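# Move clothes rail from wall hooks onto counter

## Task

Lift the clothes rail off both wall hooks and set it down lying flat on the counter. Its long axis must be no more than 30° away from parallel with the wall, and its centre must sit between the two hooks, 18 to 28 cm out from the wall. Release it and move the gripper away. The rail must stay there by itself: it counts as not done if the gripper still holds it or is what keeps it in place at the end.

## Robot and tools

The robot is a single seven-joint arm with a two-finger parallel gripper. A simulated physics scene holds a counter, a wall with two hooks and a clothes rail hanging on them. Now and then an outside force may briefly pull on something held or shove a loose object. Nothing may be pushed or dropped off the table. Dropping, slipping, slamming, hitting hard or pressing very hard with the robot all count against the work.

Frame: scene coordinates, in metres. The origin is on the table surface directly under the arm base. +z is up, and +y is to the left when facing along +x. The base itself may sit slightly tilted. Reported hand positions can be off, more so when the arm is stretched far.

Tool execute_actions. Its argument "actions" is a list with at most one entry, or empty. An empty list (LOOK) commands nothing and just reports the state. A wait entry is {"steps": N} with N from 1 to 300 control steps, each 1/30 s. It adds no command and returns once N steps have passed since the previous result. A motion entry is {"rows": [...], "steps": N} with 1 to 15 rows and N at most 15 (15 if omitted). Each row covers one control step, and the final row repeats to fill the remaining steps. The optional flag "pictures" (true/false) decides whether camera images come back. They do by default. A refused call sends nothing to the robot.

Each row is 8 plain numbers for the one arm. Numbers 1 to 7 are absolute joint target angles in radians, in this order: waist, shoulder, upper arm roll, elbow, forearm roll, wrist pitch, wrist roll. They use the same convention as the Joint positions line, so they are positions to go to, not offsets. Ranges: waist -6.283..6.283, shoulder -2.059..2.094, upper arm roll -6.283..6.283, elbow -0.192..3.927, forearm roll -6.283..6.283, wrist pitch -1.693..3.142, wrist roll -6.283..6.283. True ends can differ by up to 0.010 rad. A target more than 0.010 past a stated end, and further out than the joint currently is, gets the call refused. A target past the real end is clipped there, and the result then reports "joint sent to its limit". Missing that line does not prove there is room left. Number 8 is the gripper opening command, an absolute value from -1 (closed) to +1 (fully open, 0.084 m between pads).

Motion limits: joint targets move at up to 3.14 rad/s and take 0.16 s to accelerate. All joints are timed to arrive together. Each step's target stays within 0.623 rad of the measured angle. Targets that would carry the hand over 70 mm from where it now is are pulled back proportionally. Far moves therefore take several calls. Between calls the arm keeps heading for the last row sent, until it nearly stops or a step is HELD.

Gripper geometry: the fingers point along the gripper's +z and close along its y. end_effector_position is the point between the pads when closed, roughly 2 cm short of the tips. Closing pushes the tips about 10 mm further along +z. To hold something, keep commanding an opening clearly under grip_measured, which is the measured opening on the command scale. The lower you go, the harder the squeeze, up to about 24 N per pad for parts up to roughly 6 cm wide. Closing fast can hit harder. Sending grip_measured back unchanged still presses lightly, but wide parts may slip.

Result lines: the gripper pose (end_effector_position in m, end_effector_quat_wxyz) and linear/angular velocities. Joint positions and Joint velocities list the 7 joints, then the pad gap in m and m/s. Joint torques list the 7 drive outputs, which are noisy and offset and nonzero even in free air. grip_measured is also reported. "joint command not followed" means the clearance check changed or blocked targets; mounting blocks and posts count as part of the arm. HELD marks steps where your row, or part of it, was not applied. A TORQUE FAULT happens when contact torque reaches a load limit (N m): waist 45.5, shoulder 45.5, upper arm roll 27.3, elbow 27.3, forearm roll 27.3, wrist pitch 18.2, wrist roll 18.2. The rail's weight adds to these. The arm then backs that joint off, pauses 10 s and drops the rest of the call. Holding loads heats the motors. MOTOR HOT appears from 65 °C, and at 80 °C an OVER-TEMPERATURE FAULT brakes the arm until it cools. Avoid every kind of stop; smooth, economical motion is preferred.

Cameras: cam_high and cam_low, each 672x504. Their calibration is given in OpenCV form (K, distortion D, T_world_to_cam). cam_high sits near [0.426, 0.641, 1.122] looking down, and cam_low near [0.298, -0.794, 0.168] looking across. Actual poses may be off by a couple of degrees and millimetres.

Tool zoom_image: {"camera": "cam_high" or "cam_low", "region": [x0, y0, x1, y1]}. The region is in pixels of that camera's latest image, measured from the top-left, and may be at most 504x504. It returns a sharper close-up.

Tool finished_scene: {"scene": n}, where n is the current scene's integer number. Before calling it, the rail must already be resting on the counter and released, with the gripper moved away. Replying without any tool call ends the whole session.

Each tool is called as name(argument=value, ...) on one line, values as JSON.

## Session

execute_actions(actions=[])

Scene clock: 0.00 s of 4700.00 s.
end_effector_position=(+0.2268, -0.3959, +0.3472) grip_measured=+1.00 end_effector_quat_wxyz=(-0.203, -0.154, +0.948, +0.191) end_effector_velocity=(+0.001, +0.000, -0.000) end_effector_angular_velocity=(+0.001, -0.000, +0.001)
Joint positions: [-1.036  0.566 -0.065  1.584  0.069  1.576  1.481  0.084]
Joint velocities: [ 0.    -0.     0.001 -0.     0.    -0.     0.    -0.   ]
Joint torques (N m, as the arm reports them, + toward a larger angle): no reading
Motor temperatures (°C, as the motors report them): [28 29 27 29 27 29 27]

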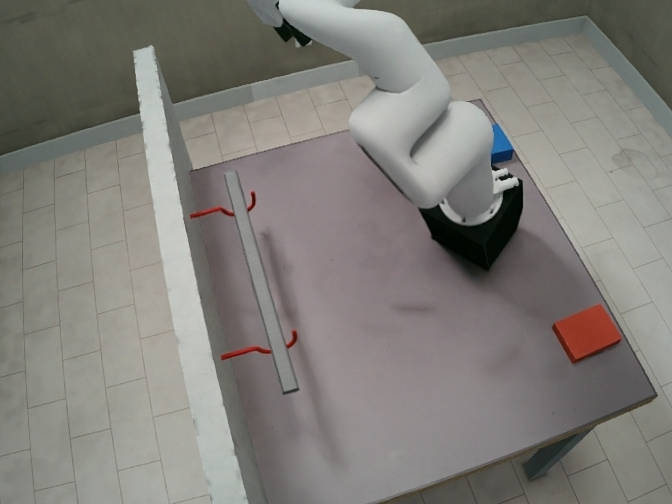

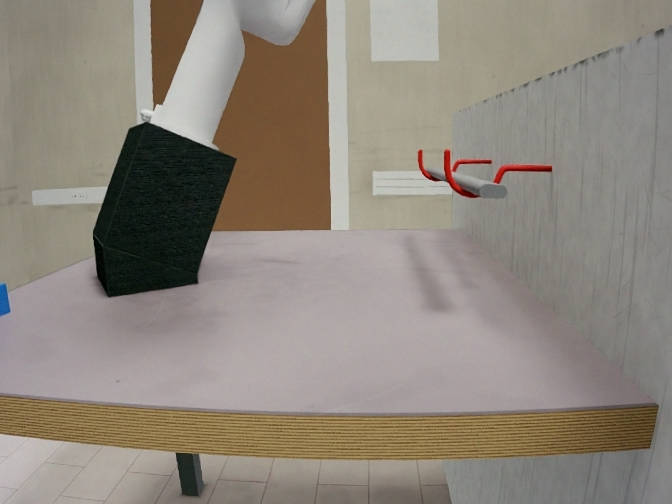

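execute_actions(actions=[{"rows":[[-0.05,0.566,-0.065,1.584,0.069,1.576,1.481,1]],"steps":15}])

execute_actions(actions=[{"steps":20}])

Scene clock: 20.03 s of 4700.00 s.
end_effector_position=(+0.3448, -0.3225, +0.2866) grip_measured=+1.00 end_effector_quat_wxyz=(-0.257, -0.297, +0.894, +0.214) end_effector_velocity=(+0.251, +0.227, -0.147) end_effector_angular_velocity=(+0.260, +0.184, +0.726)
Joint positions: [-0.71   0.566 -0.064  1.584  0.069  1.576  1.481  0.084]
Joint velocities: [ 0.791 -0.     0.002  0.     0.001  0.    -0.001  0.   ]
Joint torques (N m, as the arm reports them, + toward a larger angle): [-13.38 -21.36 -11.75  11.89  -0.81  -0.01  -0.17]
Motor temperatures (°C, as the motors report them): [29 32 29 35 27 29 27]
Steps of this call (steps 1 to 90: nothing new was sent; then 16.53 s passed at rest; steps 91 to 105: all 15 steps of this action). Readings (joint positions):
91: [-1.036 0.566 -0.065 1.584 0.069 1.576 1.481]
92: [-1.034 0.566 -0.065 1.584 0.068 1.576 1.481]
94: [-1.008 0.566 -0.073 1.583 0.068 1.576 1.481]
98: [-0.894 0.566 -0.063 1.584 0.069 1.576 1.481]
105: the state above

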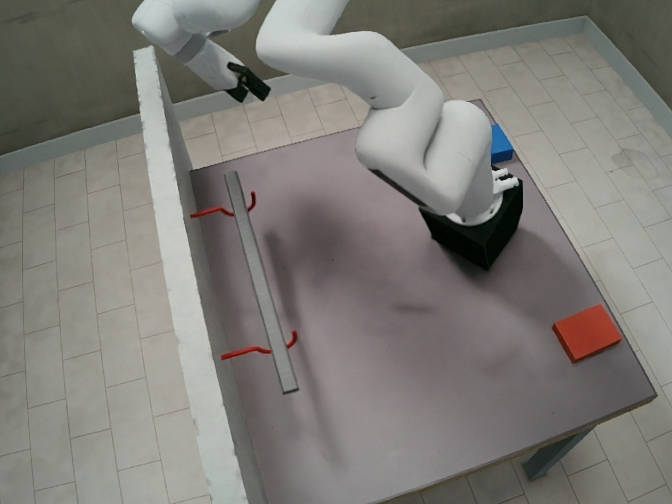

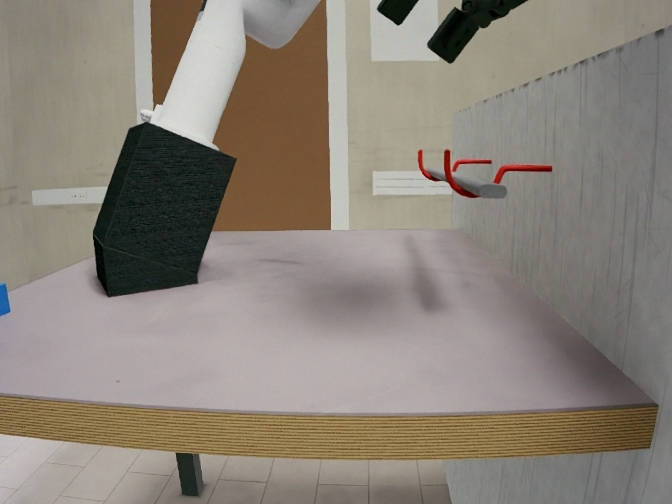

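Scene clock: 30.47 s of 4700.00 s.
end_effector_position=(+0.4114, -0.2413, +0.2443) grip_measured=+1.00 end_effector_quat_wxyz=(-0.311, -0.399, +0.834, +0.221) end_effector_velocity=(+0.000, +0.000, -0.000) end_effector_angular_velocity=(+0.000, +0.000, +0.000)
Joint positions: [-0.399  0.564 -0.128  1.581  0.064  1.582  1.483  0.084]
Joint velocities: [ 0. -0.  0.  0.  0.  0.  0.  0.]
Joint torques (N m, as the arm reports them, + toward a larger angle): [-11.59 -22.2  -11.6   11.33  -1.03   0.24  -0.2 ]
Motor temperatures (°C, as the motors report them): [29 33 30 36 27 29 27]
TORQUE FAULT: the external load on joint 3 (upper arm roll) reached its load limit, and the arm stopped for 10 seconds. The arm's remaining commands of this call were not run. Joint 3 (upper arm roll) moved back by up to 3 degrees. The arm holds there, with its grip as last carried out, and accepts commands again: back off and push less far. The arm stops again, at the same cost, whenever a joint's load reaches its limit.
The stop began at step 13 of this call (marked STOPPED below). From that step on the arm followed nothing that you had sent. Nothing is kept back now, and the robot has no last target.
Steps of this call (steps 1 to 12: the robot went on to your last target; steps 13 to 313: the stop). Readings (joint positions):
1: [-0.684 0.566 -0.064 1.584 0.069 1.576 1.481]
2: [-0.658 0.566 -0.064 1.584 0.069 1.576 1.481]
4: [-0.605 0.566 -0.064 1.584 0.069 1.576 1.481]
8: [-0.500 0.566 -0.064 1.584 0.069 1.576 1.481]
13: [-0.398 0.562 -0.080 1.580 0.062 1.584 1.483] STOPPED
313: the state above

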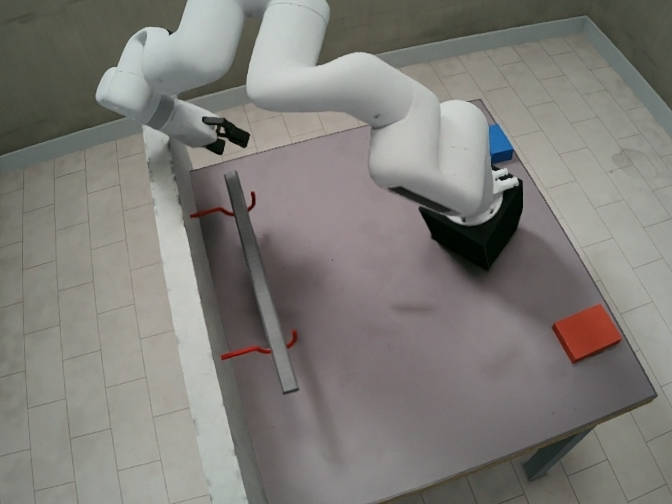

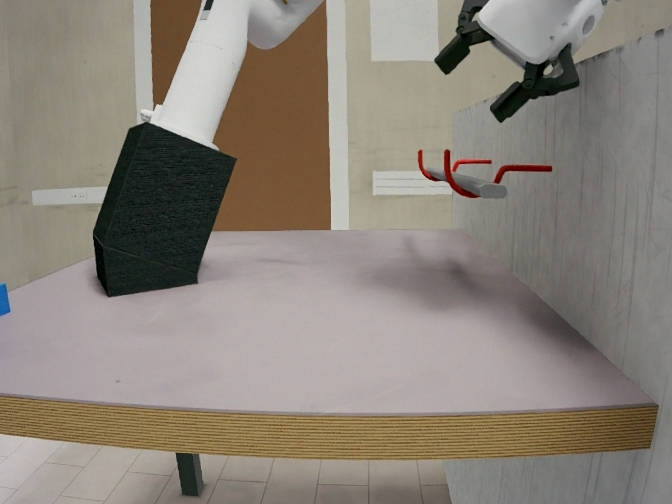

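execute_actions(actions=[{"rows":[[-0.6,0.1,-0.065,1.2,0.069,1.2,1.481,1]],"steps":15}])

Scene clock: 35.30 s of 4700.00 s.
end_effector_position=(+0.4117, -0.2751, +0.3465) grip_measured=+1.00 end_effector_quat_wxyz=(-0.197, -0.399, +0.895, +0.028) end_effector_velocity=(-0.012, +0.003, +0.034) end_effector_angular_velocity=(-0.155, -0.197, +0.044)
Joint positions: [-0.588  0.126 -0.072  1.228  0.069  1.226  1.481  0.084]
Joint velocities: [-0.116 -0.269  0.08  -0.287  0.006 -0.267  0.    -0.   ]
Joint torques (N m, as the arm reports them, + toward a larger angle): [ -6.19 -11.03  -8.66  12.37  -0.4   -0.67  -0.13]
Motor temperatures (°C, as the motors report them): [29 33 30 36 27 29 27]
Steps of this call (steps 1 to 90: nothing new was sent; then 1.33 s passed at rest; steps 91 to 105: all 15 steps of this action). Readings (joint positions):
91: [-0.399 0.564 -0.128 1.581 0.064 1.582 1.483]
92: [-0.399 0.562 -0.127 1.579 0.064 1.579 1.483]
94: [-0.412 0.534 -0.119 1.550 0.065 1.552 1.482]
98: [-0.489 0.356 -0.100 1.412 0.066 1.411 1.482]
105: the state above

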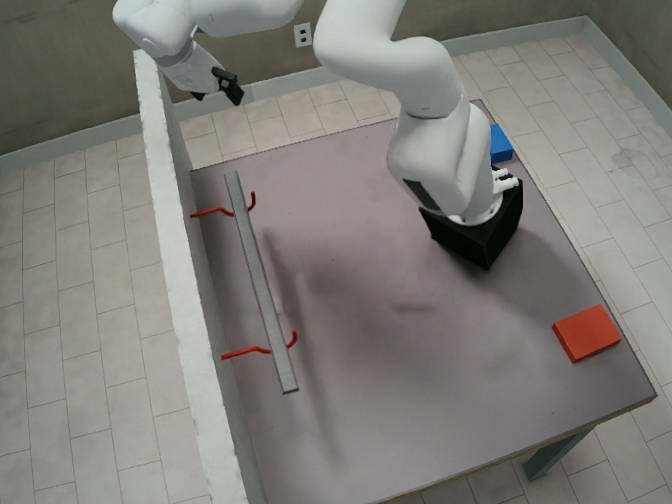

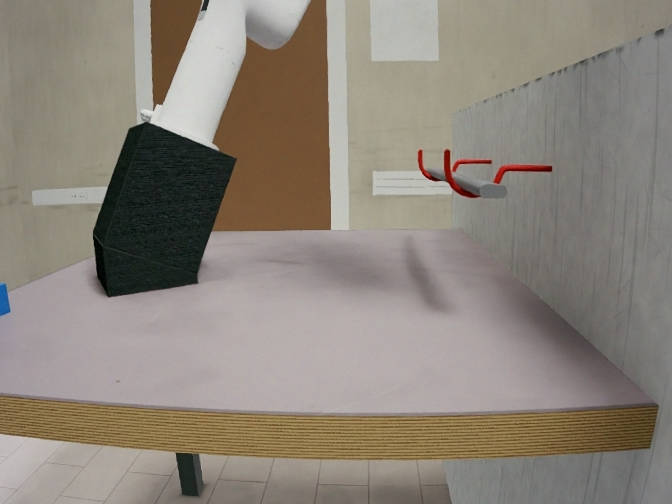

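execute_actions(actions=[{"rows":[[-0.6,-0.35,-0.065,0.9,0.069,1.0,1.481,1]],"steps":15}])

Scene clock: 39.93 s of 4700.00 s.
end_effector_position=(+0.4132, -0.2301, +0.4348) grip_measured=+1.00 end_effector_quat_wxyz=(-0.122, -0.430, +0.885, -0.131) end_effector_velocity=(-0.022, +0.027, -0.003) end_effector_angular_velocity=(-0.048, -0.060, +0.041)
Joint positions: [-0.6   -0.329 -0.065  0.917  0.069  1.011  1.481  0.084]
Joint velocities: [ 0.004 -0.18   0.008 -0.2   -0.    -0.106 -0.001 -0.   ]
Joint torques (N m, as the arm reports them, + toward a larger angle): [-4.41 -8.55 -9.24 14.44 -0.25 -1.29 -0.25]
Motor temperatures (°C, as the motors report them): [29 33 30 37 27 30 27]
Steps of this call (steps 1 to 30: the robot went on to your last target; steps 31 to 100: nothing new was sent; then 0.80 s passed at rest; steps 101 to 115: all 15 steps of this action). Readings (joint positions):
101: [-0.600 0.100 -0.065 1.200 0.069 1.200 1.481]
102: [-0.600 0.098 -0.065 1.198 0.069 1.199 1.481]
104: [-0.600 0.070 -0.065 1.174 0.069 1.184 1.481]
108: [-0.600 -0.119 -0.065 1.056 0.069 1.103 1.481]
115: the state above

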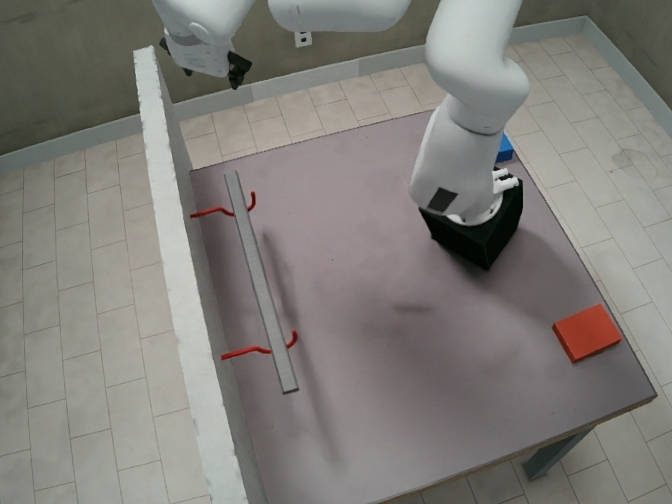

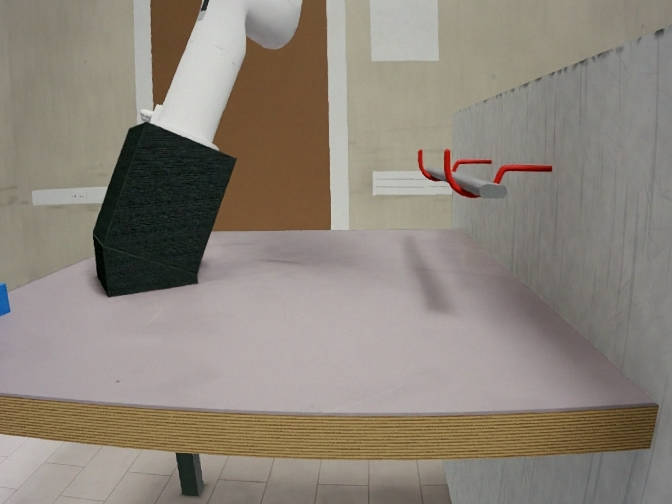

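execute_actions(actions=[{"rows":[[-0.6,-0.35,-0.065,0.5,0.069,1.0,1.481,1]],"steps":15}])

Scene clock: 44.27 s of 4700.00 s.
end_effector_position=(+0.2957, -0.1845, +0.3177) grip_measured=+1.00 end_effector_quat_wxyz=(-0.176, -0.401, +0.899, +0.004) end_effector_velocity=(-0.299, +0.147, -0.242) end_effector_angular_velocity=(+0.474, +0.506, -0.277)
Joint positions: [-0.6   -0.35  -0.065  0.585  0.069  1.     1.481  0.084]
Joint velocities: [-0.    -0.002  0.001 -0.751  0.    -0.002 -0.001  0.   ]
Joint torques (N m, as the arm reports them, + toward a larger angle): [-4.33 -9.21 -7.6  12.63 -0.33 -0.75 -0.27]
Motor temperatures (°C, as the motors report them): [29 33 30 38 27 30 27]
Steps of this call (steps 1 to 30: the robot went on to your last target; steps 31 to 100: nothing new was sent; then 0.50 s passed at rest; steps 101 to 115: all 15 steps of this action). Readings (joint positions):
101: [-0.600 -0.350 -0.065 0.900 0.069 1.000 1.481]
102: [-0.600 -0.350 -0.065 0.898 0.069 1.000 1.481]
104: [-0.600 -0.352 -0.065 0.872 0.069 0.998 1.481]
108: [-0.600 -0.349 -0.065 0.761 0.069 1.000 1.481]
115: the state above

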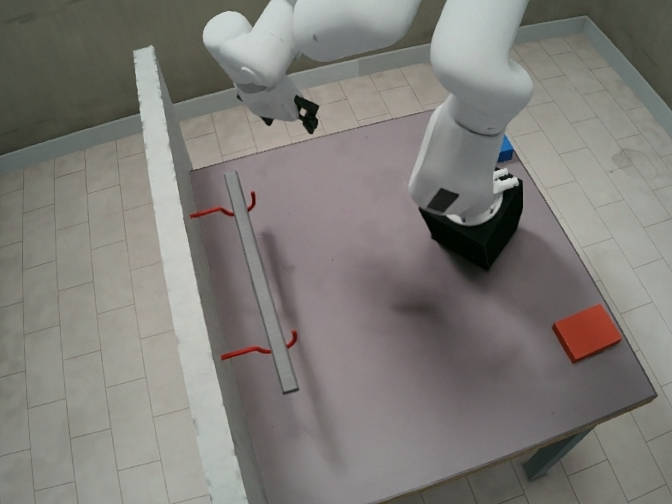

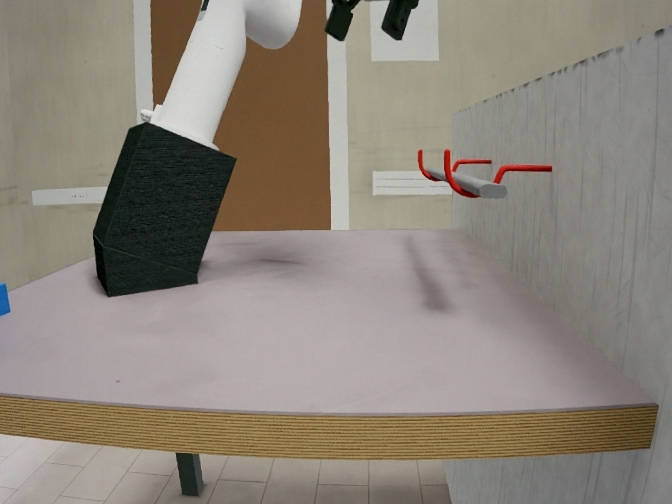

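Good. Now rotate waist and tilt tool forward.

execute_actions(actions=[{"rows":[[-0.05,-0.35,-0.065,0.5,0.069,0.8,1.481,1]],"steps":15}])

execute_actions(actions=[{"steps":15}])

Scene clock: 47.57 s of 4700.00 s.
end_effector_position=(+0.3562, -0.0701, +0.2437) grip_measured=+1.00 end_effector_quat_wxyz=(-0.171, -0.593, +0.786, +0.020) end_effector_velocity=(+0.167, +0.290, -0.102) end_effector_angular_velocity=(+0.215, -0.085, +1.040)
Joint positions: [-0.149 -0.35  -0.064  0.5    0.069  0.836  1.481  0.084]
Joint velocities: [ 1.011 -0.     0.018  0.     0.    -0.359 -0.001  0.   ]
Joint torques (N m, as the arm reports them, + toward a larger angle): [ -7.67 -10.26  -6.98  10.77   0.01  -0.48  -0.26]
Motor temperatures (°C, as the motors report them): [29 32 30 38 27 30 27]
Steps of this call (steps 1 to 30: the robot went on to your last target; steps 31 to 84: nothing new was sent; steps 85 to 99: all 15 steps of this action). Readings (joint positions):
85: [-0.600 -0.350 -0.065 0.500 0.069 1.000 1.481]
86: [-0.598 -0.350 -0.065 0.500 0.069 0.999 1.481]
88: [-0.567 -0.350 -0.069 0.500 0.069 0.987 1.481]
92: [-0.410 -0.350 -0.064 0.501 0.069 0.931 1.481]
99: the state above

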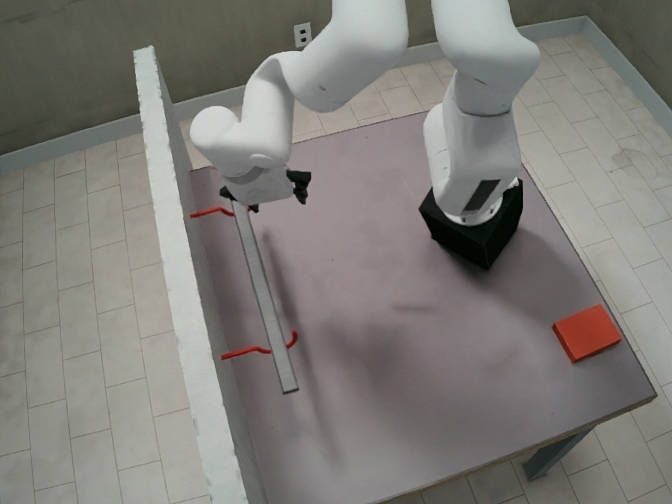

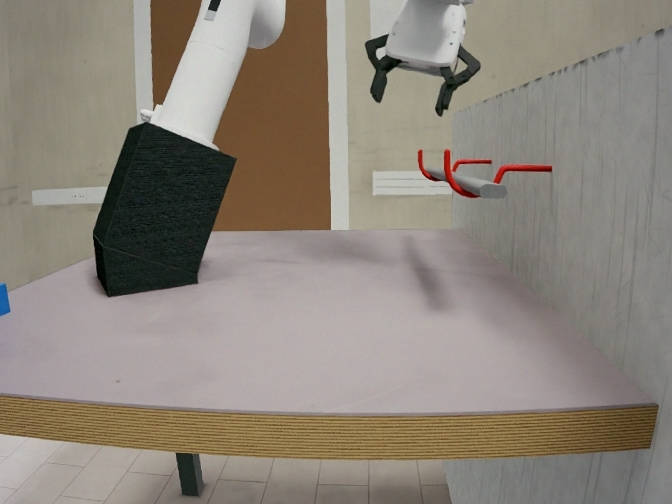

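Scene clock: 48.07 s of 4700.00 s.
end_effector_position=(+0.3711, -0.0417, +0.2343) grip_measured=+1.00 end_effector_quat_wxyz=(-0.161, -0.633, +0.757, +0.017) end_effector_velocity=(+0.002, +0.004, -0.001) end_effector_angular_velocity=(+0.002, -0.001, +0.011)
Joint positions: [-0.051 -0.35  -0.065  0.5    0.069  0.8    1.481  0.084]
Joint velocities: [ 0.01   0.     0.003  0.001 -0.    -0.003  0.003 -0.   ]
Joint torques (N m, as the arm reports them, + toward a larger angle): [ -2.3  -10.71  -5.56  11.06   0.02  -0.72  -0.22]
Motor temperatures (°C, as the motors report them): [29 32 30 38 27 30 27]
Steps of this call (steps 1 to 15: the robot went on to your last target). Readings (joint positions):
1: [-0.119 -0.350 -0.063 0.500 0.069 0.826 1.481]
2: [-0.097 -0.350 -0.062 0.500 0.069 0.818 1.481]
4: [-0.073 -0.350 -0.063 0.500 0.069 0.809 1.481]
8: [-0.057 -0.350 -0.066 0.500 0.069 0.803 1.481]
15: the state above

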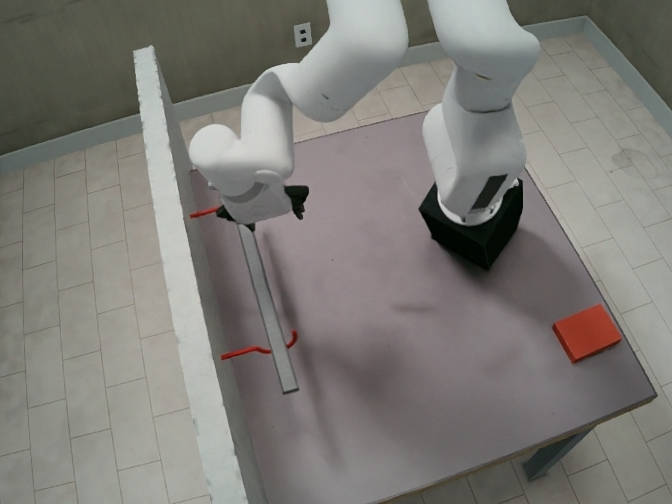

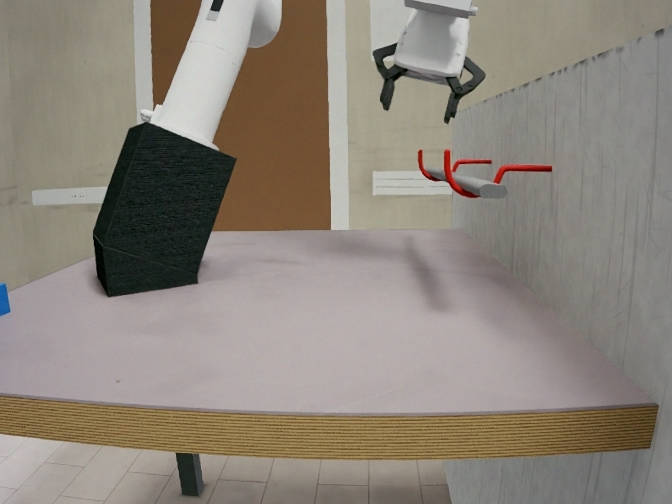

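execute_actions(actions=[{"rows":[[-0.05,-0.2,-0.065,0.6,0.069,0.75,1.481,1]],"steps":15}])

Scene clock: 56.40 s of 4700.00 s.
end_effector_position=(+0.3999, -0.0550, +0.2159) grip_measured=+1.00 end_effector_quat_wxyz=(-0.166, -0.632, +0.757, +0.013) end_effector_velocity=(+0.006, -0.002, -0.003) end_effector_angular_velocity=(-0.002, -0.003, +0.003)
Joint positions: [-0.05  -0.203 -0.065  0.598  0.069  0.751  1.481  0.084]
Joint velocities: [ 0.001  0.023  0.     0.018 -0.    -0.009 -0.001  0.   ]
Joint torques (N m, as the arm reports them, + toward a larger angle): [ -3.35 -12.45  -6.18  10.34  -0.12  -0.69  -0.31]
Motor temperatures (°C, as the motors report them): [28 32 30 37 27 30 27]
Steps of this call (steps 1 to 15: the robot went on to your last target; steps 16 to 90: nothing new was sent; then 4.83 s passed at rest; steps 91 to 105: all 15 steps of this action). Readings (joint positions):
91: [-0.050 -0.350 -0.065 0.500 0.069 0.800 1.481]
92: [-0.050 -0.348 -0.065 0.501 0.069 0.799 1.481]
94: [-0.050 -0.319 -0.065 0.522 0.069 0.789 1.481]
98: [-0.050 -0.227 -0.065 0.581 0.069 0.760 1.481]
105: the state above

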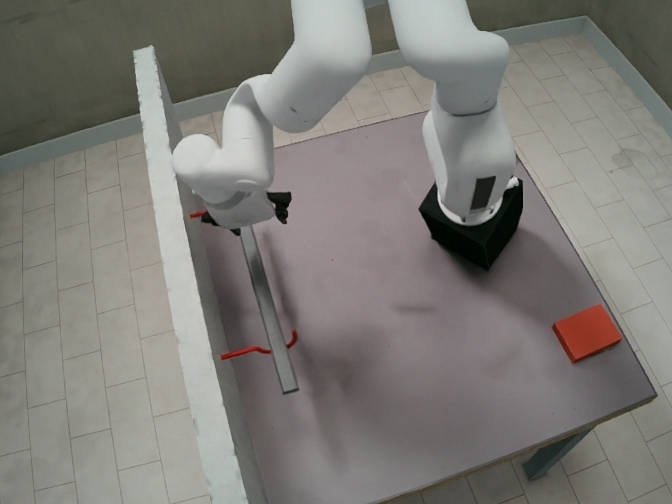

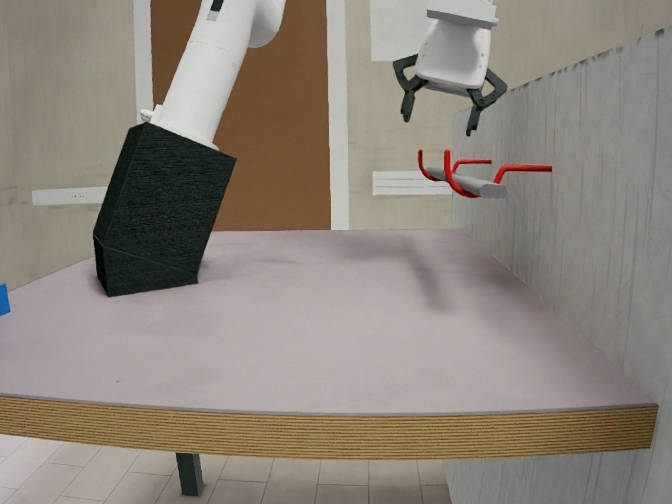

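execute_actions(actions=[{"rows":[[-0.02,-0.05,-0.065,0.6,0.069,0.6,1.481,1]],"steps":15}])

Scene clock: 61.37 s of 4700.00 s.
end_effector_position=(+0.4002, -0.0619, +0.1694) grip_measured=+1.00 end_effector_quat_wxyz=(-0.172, -0.640, +0.749, +0.010) end_effector_velocity=(-0.001, -0.001, -0.008) end_effector_angular_velocity=(-0.002, +0.000, +0.005)
Joint positions: [-0.021 -0.053 -0.065  0.601  0.069  0.603  1.481  0.084]
Joint velocities: [ 0.005  0.023 -0.    -0.003 -0.    -0.027 -0.001 -0.   ]
Joint torques (N m, as the arm reports them, + toward a larger angle): [ -4.07 -14.57  -6.42   9.09   0.1   -0.96  -0.23]
Motor temperatures (°C, as the motors report them): [28 32 29 37 27 30 27]
Steps of this call (steps 1 to 15: the robot went on to your last target; steps 16 to 90: nothing new was sent; then 1.47 s passed at rest; steps 91 to 105: all 15 steps of this action). Readings (joint positions):
91: [-0.050 -0.200 -0.065 0.600 0.069 0.750 1.481]
92: [-0.050 -0.198 -0.065 0.600 0.069 0.747 1.481]
94: [-0.044 -0.170 -0.066 0.603 0.069 0.714 1.481]
98: [-0.025 -0.075 -0.064 0.596 0.069 0.631 1.481]
105: the state above

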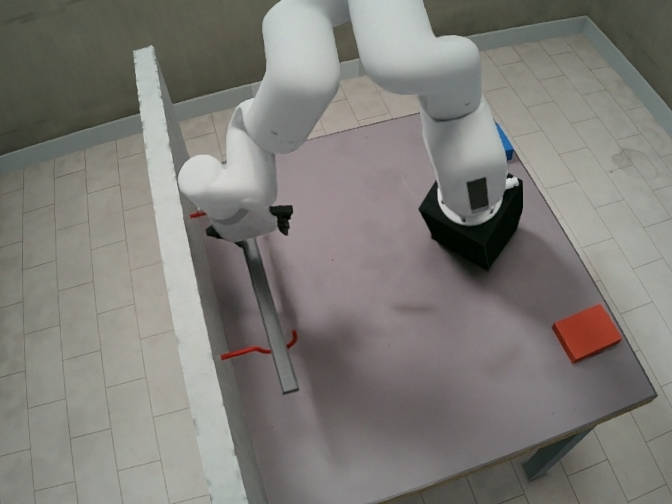

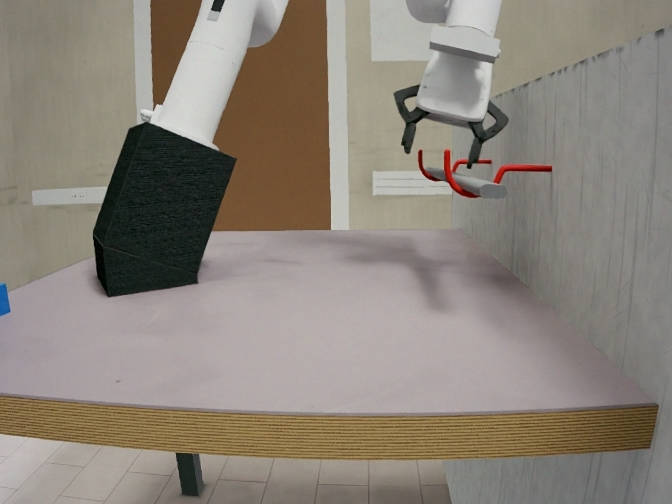

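execute_actions(actions=[{"rows":[[0.23,-0.05,-0.065,0.6,0.069,0.6,1.481,1]],"steps":15}])

Scene clock: 68.67 s of 4700.00 s.
end_effector_position=(+0.4008, +0.0302, +0.1443) grip_measured=+1.00 end_effector_quat_wxyz=(+0.168, +0.724, -0.667, -0.039) end_effector_velocity=(-0.002, +0.017, -0.004) end_effector_angular_velocity=(+0.015, +0.011, +0.038)
Joint positions: [ 0.222 -0.05  -0.066  0.6    0.069  0.6    1.481  0.084]
Joint velocities: [ 0.062 -0.    -0.02  -0.     0.001  0.001 -0.     0.   ]
Joint torques (N m, as the arm reports them, + toward a larger angle): [ -1.87 -14.13  -4.4    7.67   0.12  -0.18  -0.29]
Motor temperatures (°C, as the motors report them): [28 32 29 36 27 30 27]
Steps of this call (steps 1 to 15: the robot went on to your last target; steps 16 to 90: nothing new was sent; then 3.80 s passed at rest; steps 91 to 105: all 15 steps of this action). Readings (joint positions):
91: [-0.020 -0.050 -0.065 0.600 0.069 0.600 1.481]
92: [-0.018 -0.050 -0.066 0.600 0.069 0.600 1.481]
94: [0.012 -0.050 -0.070 0.600 0.069 0.600 1.481]
98: [0.144 -0.050 -0.062 0.601 0.069 0.599 1.481]
105: the state above

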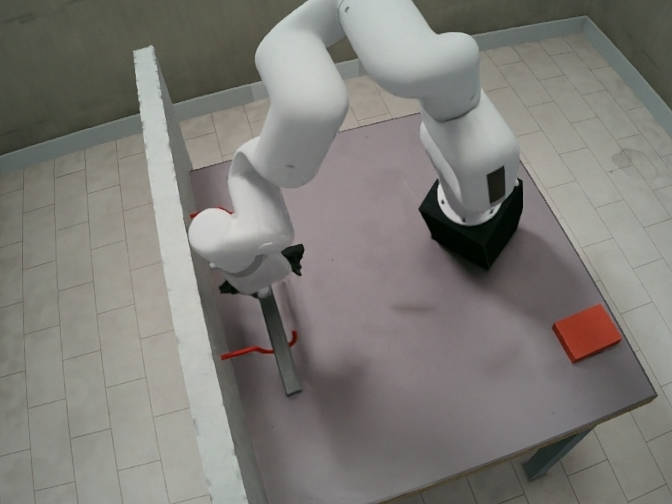

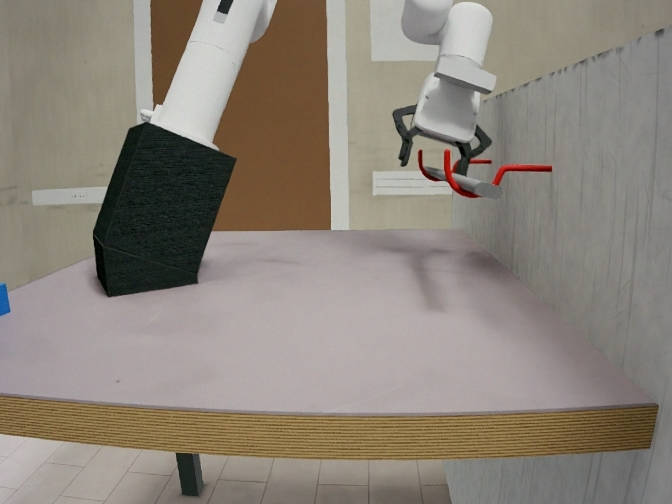

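zoom_image(camera="cam_low", region=[340, 60, 600, 255])

Region (340, 60, 600, 255) of cam_low's 672x504 image, scaled by 1.938, with more detail than that image has; it fills the top 378 rows of this view, and the rest is white.

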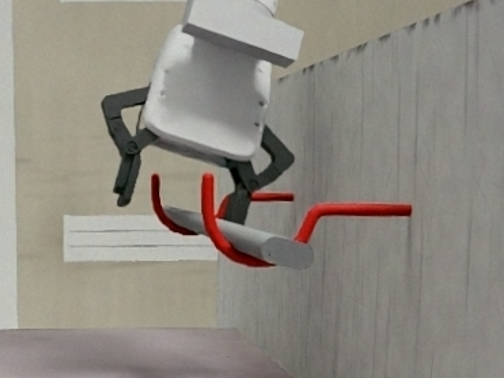

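execute_actions(actions=[{"rows":[[0.23,-0.05,-0.065,0.72,0.069,0.72,1.481,1]],"steps":12}])

Scene clock: 74.47 s of 4700.00 s.
end_effector_position=(+0.4292, +0.0426, +0.1630) grip_measured=+1.00 end_effector_quat_wxyz=(+0.169, +0.728, -0.663, -0.046) end_effector_velocity=(+0.002, +0.002, +0.005) end_effector_angular_velocity=(-0.000, +0.030, -0.006)
Joint positions: [ 0.23  -0.049 -0.065  0.709  0.069  0.718  1.481  0.084]
Joint velocities: [-0.001  0.007 -0.001  0.038 -0.     0.061  0.    -0.001]
Joint torques (N m, as the arm reports them, + toward a larger angle): [ -2.73 -18.03  -4.94  15.96  -0.08  -3.11  -0.43]
Motor temperatures (°C, as the motors report them): [28 32 29 35 27 30 27]
Steps of this call (steps 1 to 15: the robot went on to your last target; steps 16 to 90: nothing new was sent; then 2.40 s passed at rest; steps 91 to 102: all 12 steps of this action). Readings (joint positions):
91: [0.230 -0.050 -0.065 0.600 0.069 0.600 1.481]
92: [0.230 -0.050 -0.065 0.602 0.069 0.603 1.481]
94: [0.230 -0.048 -0.065 0.628 0.069 0.636 1.481]
98: [0.230 -0.051 -0.065 0.699 0.069 0.700 1.481]
102: the state above

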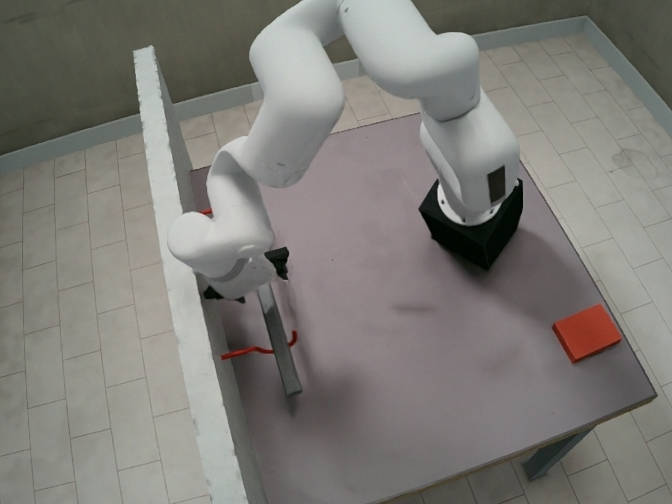

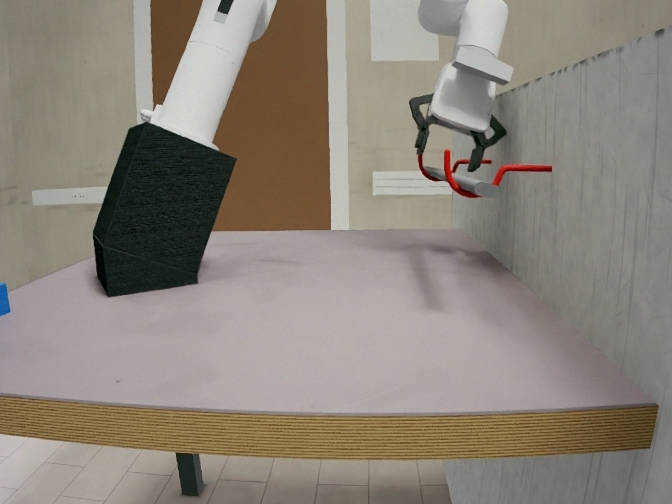

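execute_actions(actions=[{"rows":[[0.23,0.07,-0.065,0.70,0.069,0.57,1.481,1]],"steps":12}])

zoom_image(camera="cam_low", region=[340, 60, 600, 255])

Scene clock: 79.17 s of 4700.00 s.
end_effector_position=(+0.4300, +0.0307, +0.1253) grip_measured=+1.00 end_effector_quat_wxyz=(+0.166, +0.729, -0.664, -0.033) end_effector_velocity=(-0.000, -0.007, -0.018) end_effector_angular_velocity=(-0.007, -0.020, +0.002)
Joint positions: [ 0.23   0.063 -0.065  0.703  0.069  0.577  1.481  0.084]
Joint velocities: [-0.001  0.05  -0.001 -0.009  0.    -0.079 -0.     0.   ]
Joint torques (N m, as the arm reports them, + toward a larger angle): [ -4.64 -18.02  -6.98  14.54   0.23  -2.95  -0.07]
Motor temperatures (°C, as the motors report them): [28 32 29 40 27 31 27]
Steps of this call (steps 1 to 15: the robot went on to your last target; steps 16 to 90: nothing new was sent; then 1.30 s passed at rest; steps 91 to 102: all 12 steps of this action). Readings (joint positions):
91: [0.230 -0.050 -0.065 0.713 0.069 0.723 1.481]
92: [0.230 -0.049 -0.065 0.713 0.069 0.721 1.481]
94: [0.230 -0.030 -0.064 0.708 0.069 0.692 1.481]
98: [0.230 0.047 -0.064 0.705 0.069 0.601 1.481]
102: the state above

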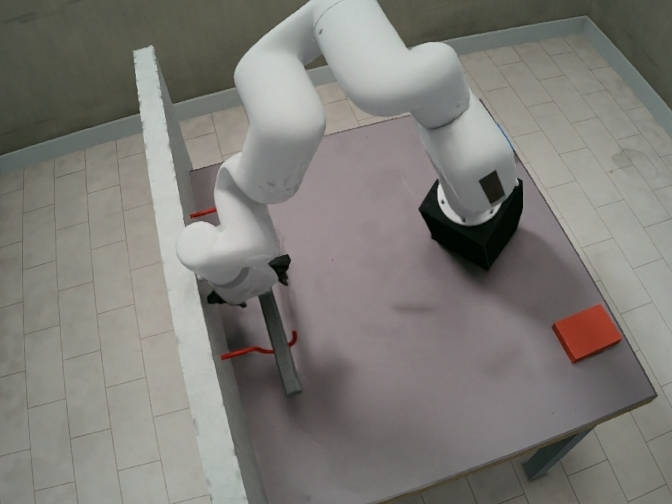

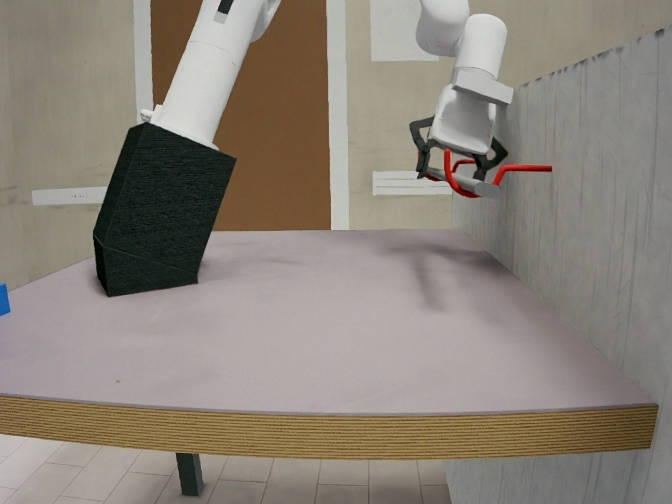

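Region (340, 60, 600, 255) of cam_low's 672x504 image, scaled by 1.938, with more detail than that image has; it fills the top 378 rows of this view, and the rest is white.

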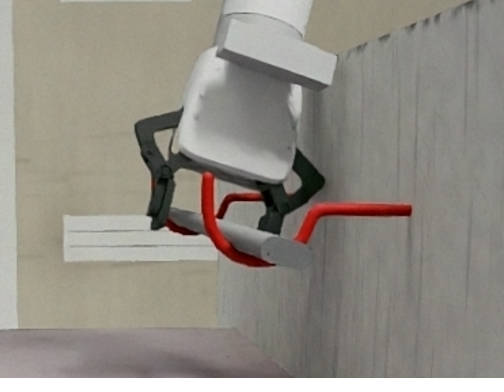

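Straddling it. Close.

execute_actions(actions=[{"rows":[[0.23,0.07,-0.065,0.70,0.069,0.57,1.481,-1]],"steps":15}], pictures=false)

Scene clock: 82.03 s of 4700.00 s.
end_effector_position=(+0.4276, +0.0295, +0.1226) grip_measured=-0.34 end_effector_quat_wxyz=(+0.168, +0.728, -0.664, -0.034) end_effector_velocity=(+0.001, +0.001, -0.000) end_effector_angular_velocity=(+0.001, -0.000, +0.006)
Joint positions: [ 0.23   0.07  -0.065  0.699  0.069  0.571  1.481  0.029]
Joint velocities: [ 0.001  0.     0.001  0.001 -0.001 -0.001 -0.002  0.   ]
Joint torques (N m, as the arm reports them, + toward a larger angle): [ -2.73 -16.02  -4.91   9.16  -0.51  -1.18  -0.62]
Motor temperatures (°C, as the motors report them): [28 32 29 40 27 31 27]
Steps of this call (steps 1 to 15: the robot went on to your last target; steps 16 to 71: nothing new was sent; steps 72 to 86: all 15 steps of this action). Readings (joint positions):
72: [0.230 0.070 -0.065 0.700 0.069 0.570 1.481]
73: [0.230 0.070 -0.065 0.700 0.069 0.570 1.481]
75: [0.230 0.070 -0.065 0.700 0.069 0.570 1.481]
79: [0.230 0.070 -0.065 0.700 0.069 0.570 1.481]
86: the state above

Gripped (29 mm). Lift: reverse shoulder.

execute_actions(actions=[{"rows":[[0.23,-0.15,-0.065,0.68,0.069,0.77,1.481,-1]],"steps":15}])

Scene clock: 85.43 s of 4700.00 s.
end_effector_position=(+0.4254, +0.0495, +0.1879) grip_measured=-0.36 end_effector_quat_wxyz=(+0.160, +0.730, -0.663, -0.044) end_effector_velocity=(-0.003, +0.002, +0.012) end_effector_angular_velocity=(+0.004, +0.010, -0.005)
Joint positions: [ 0.23  -0.144 -0.065  0.679  0.069  0.766  1.481  0.028]
Joint velocities: [-0.001 -0.038 -0.002 -0.002  0.001  0.047 -0.     0.   ]
Joint torques (N m, as the arm reports them, + toward a larger angle): [ -2.92 -15.52  -5.16  11.18   0.12  -0.61  -0.21]
Motor temperatures (°C, as the motors report them): [28 32 29 39 27 31 27]
Steps of this call (steps 1 to 15: the robot went on to your last target; steps 16 to 87: nothing new was sent; steps 88 to 102: all 15 steps of this action). Readings (joint positions):
88: [0.230 0.070 -0.065 0.700 0.069 0.570 1.481]
89: [0.230 0.068 -0.065 0.700 0.069 0.572 1.481]
91: [0.230 0.040 -0.064 0.695 0.069 0.603 1.481]
95: [0.231 -0.100 -0.064 0.689 0.069 0.718 1.481]
102: the state above

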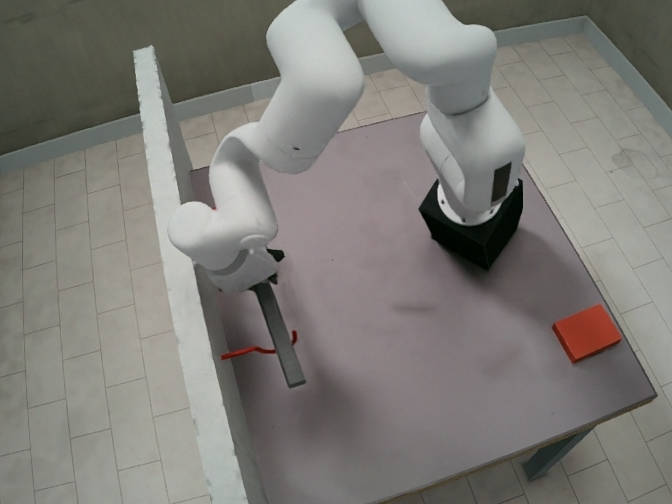

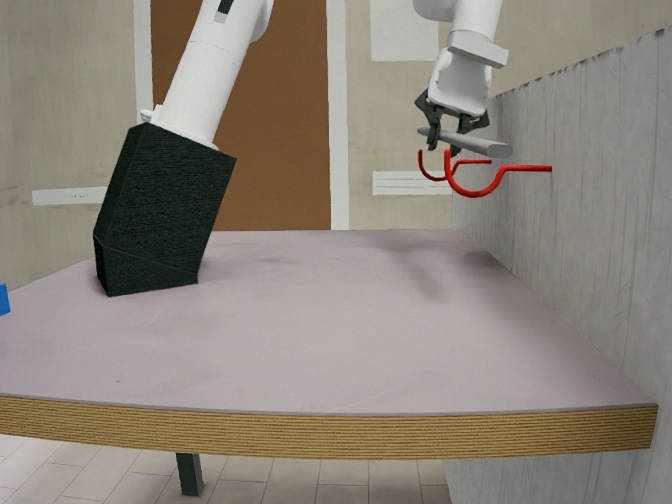

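execute_actions(actions=[{"rows":[[0.23,-0.3,-0.065,0.68,0.069,0.92,1.481,-1]],"steps":10}], pictures=false)

execute_actions(actions=[{"rows":[[0.23,-0.3,-0.065,0.3,0.069,0.54,1.481,-1]],"steps":15}])

Scene clock: 91.77 s of 4700.00 s.
end_effector_position=(+0.4239, +0.0631, +0.2361) grip_measured=-0.36 end_effector_quat_wxyz=(+0.151, +0.734, -0.661, -0.046) end_effector_velocity=(-0.049, +0.005, +0.021) end_effector_angular_velocity=(+0.007, +0.113, -0.013)
Joint positions: [ 0.23  -0.289 -0.065  0.684  0.069  0.904  1.481  0.028]
Joint velocities: [ 0.001 -0.11   0.002 -0.055  0.     0.168 -0.     0.   ]
Joint torques (N m, as the arm reports them, + toward a larger angle): [ -1.96 -11.27  -4.48  11.48  -0.17  -0.78  -0.19]
Motor temperatures (°C, as the motors report them): [28 32 29 38 27 31 27]
Steps of this call (steps 1 to 15: the robot went on to your last target; steps 16 to 90: nothing new was sent; then 3.00 s passed at rest; steps 91 to 100: all 10 steps of this action). Readings (joint positions):
91: [0.230 -0.150 -0.065 0.680 0.069 0.770 1.481]
92: [0.230 -0.152 -0.065 0.680 0.069 0.773 1.481]
94: [0.230 -0.180 -0.065 0.677 0.069 0.806 1.481]
98: [0.230 -0.275 -0.065 0.684 0.069 0.889 1.481]
100: the state above

Scene clock: 92.27 s of 4700.00 s.
end_effector_position=(+0.3220, +0.0334, +0.1629) grip_measured=-0.36 end_effector_quat_wxyz=(+0.162, +0.727, -0.665, -0.044) end_effector_velocity=(-0.035, -0.012, -0.027) end_effector_angular_velocity=(-0.008, -0.091, +0.015)
Joint positions: [ 0.23  -0.298 -0.065  0.32   0.069  0.566  1.481  0.028]
Joint velocities: [ 0.001 -0.018  0.002 -0.194 -0.001 -0.267  0.001 -0.   ]
Joint torques (N m, as the arm reports them, + toward a larger angle): [ -1.66 -11.86  -3.5   11.17   0.02  -0.86  -0.2 ]
Motor temperatures (°C, as the motors report them): [28 32 29 38 27 31 27]
Steps of this call (steps 1 to 15: all 15 steps of this action). Readings (joint positions):
1: [0.230 -0.292 -0.065 0.682 0.069 0.909 1.481]
2: [0.230 -0.294 -0.065 0.678 0.069 0.910 1.481]
4: [0.230 -0.297 -0.065 0.651 0.069 0.879 1.481]
8: [0.230 -0.296 -0.065 0.502 0.069 0.742 1.481]
15: the state above

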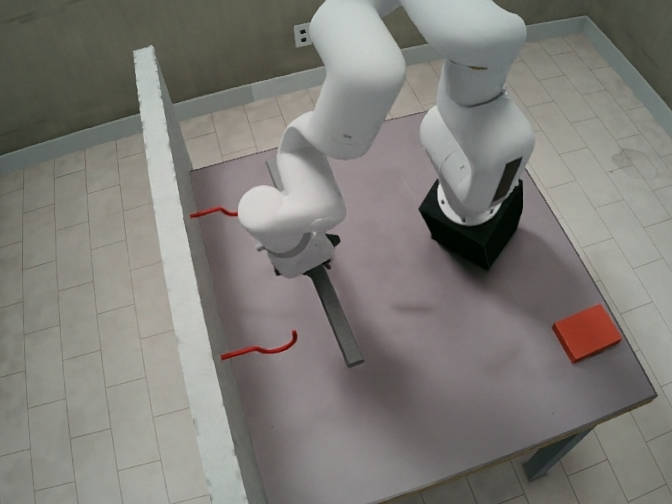

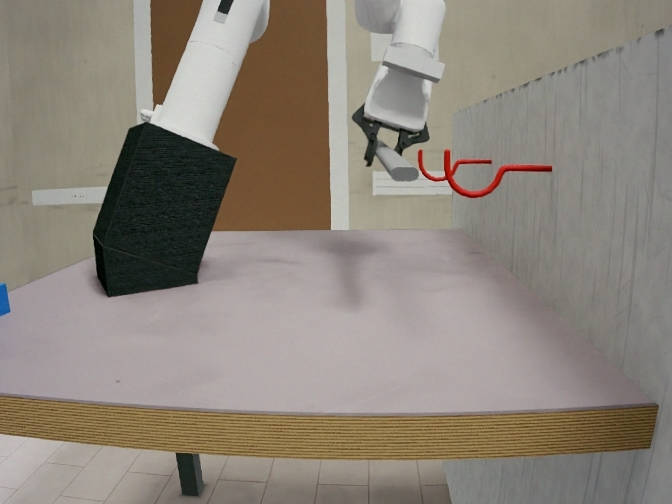

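execute_actions(actions=[{"rows":[[0.23,0.0,-0.065,0.2,0.069,0.14,1.481,-1]],"steps":15}])

Scene clock: 98.20 s of 4700.00 s.
end_effector_position=(+0.2701, +0.0017, +0.0961) grip_measured=-0.67 end_effector_quat_wxyz=(+0.176, +0.725, -0.666, -0.026) end_effector_velocity=(+0.015, -0.007, -0.014) end_effector_angular_velocity=(-0.009, -0.084, +0.023)
Joint positions: [ 0.23  -0.011 -0.065  0.204  0.069  0.156  1.481  0.014]
Joint velocities: [-0.     0.089 -0.001 -0.001 -0.    -0.176 -0.002  0.   ]
Joint torques (N m, as the arm reports them, + toward a larger angle): [ -1.6  -11.57  -3.91   3.45   0.24  -0.6   -0.27]
Motor temperatures (°C, as the motors report them): [28 32 28 37 27 31 27]
Steps of this call (steps 1 to 30: the robot went on to your last target; steps 31 to 110: nothing new was sent; then 1.77 s passed at rest; steps 111 to 125: all 15 steps of this action). Readings (joint positions):
111: [0.230 -0.300 -0.065 0.300 0.069 0.540 1.481]
112: [0.230 -0.299 -0.065 0.300 0.069 0.537 1.481]
114: [0.230 -0.277 -0.065 0.294 0.069 0.503 1.481]
118: [0.230 -0.130 -0.065 0.244 0.069 0.314 1.481]
125: the state above

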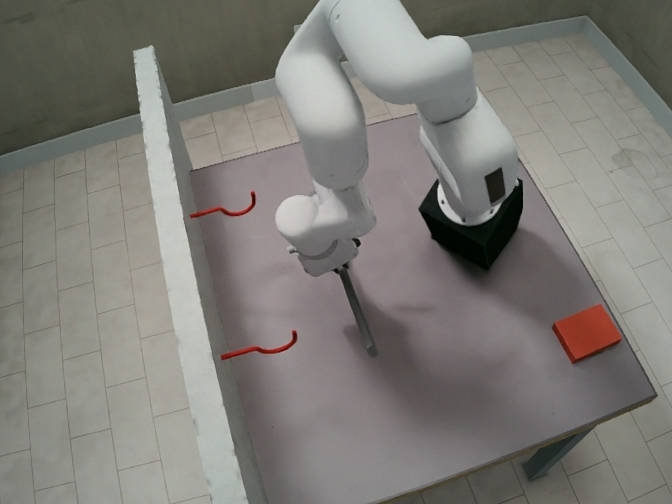

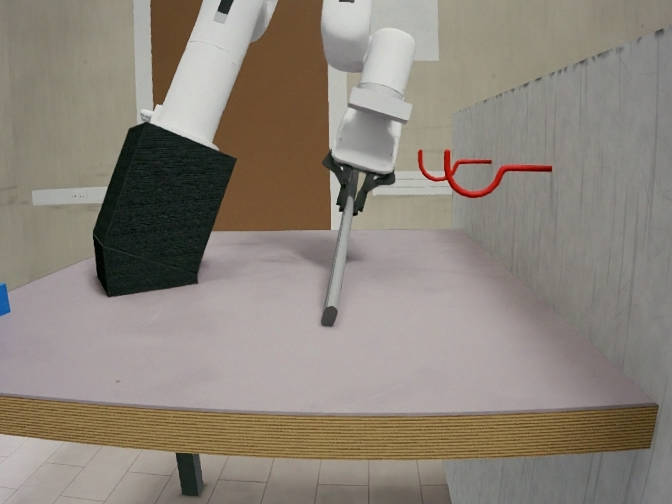

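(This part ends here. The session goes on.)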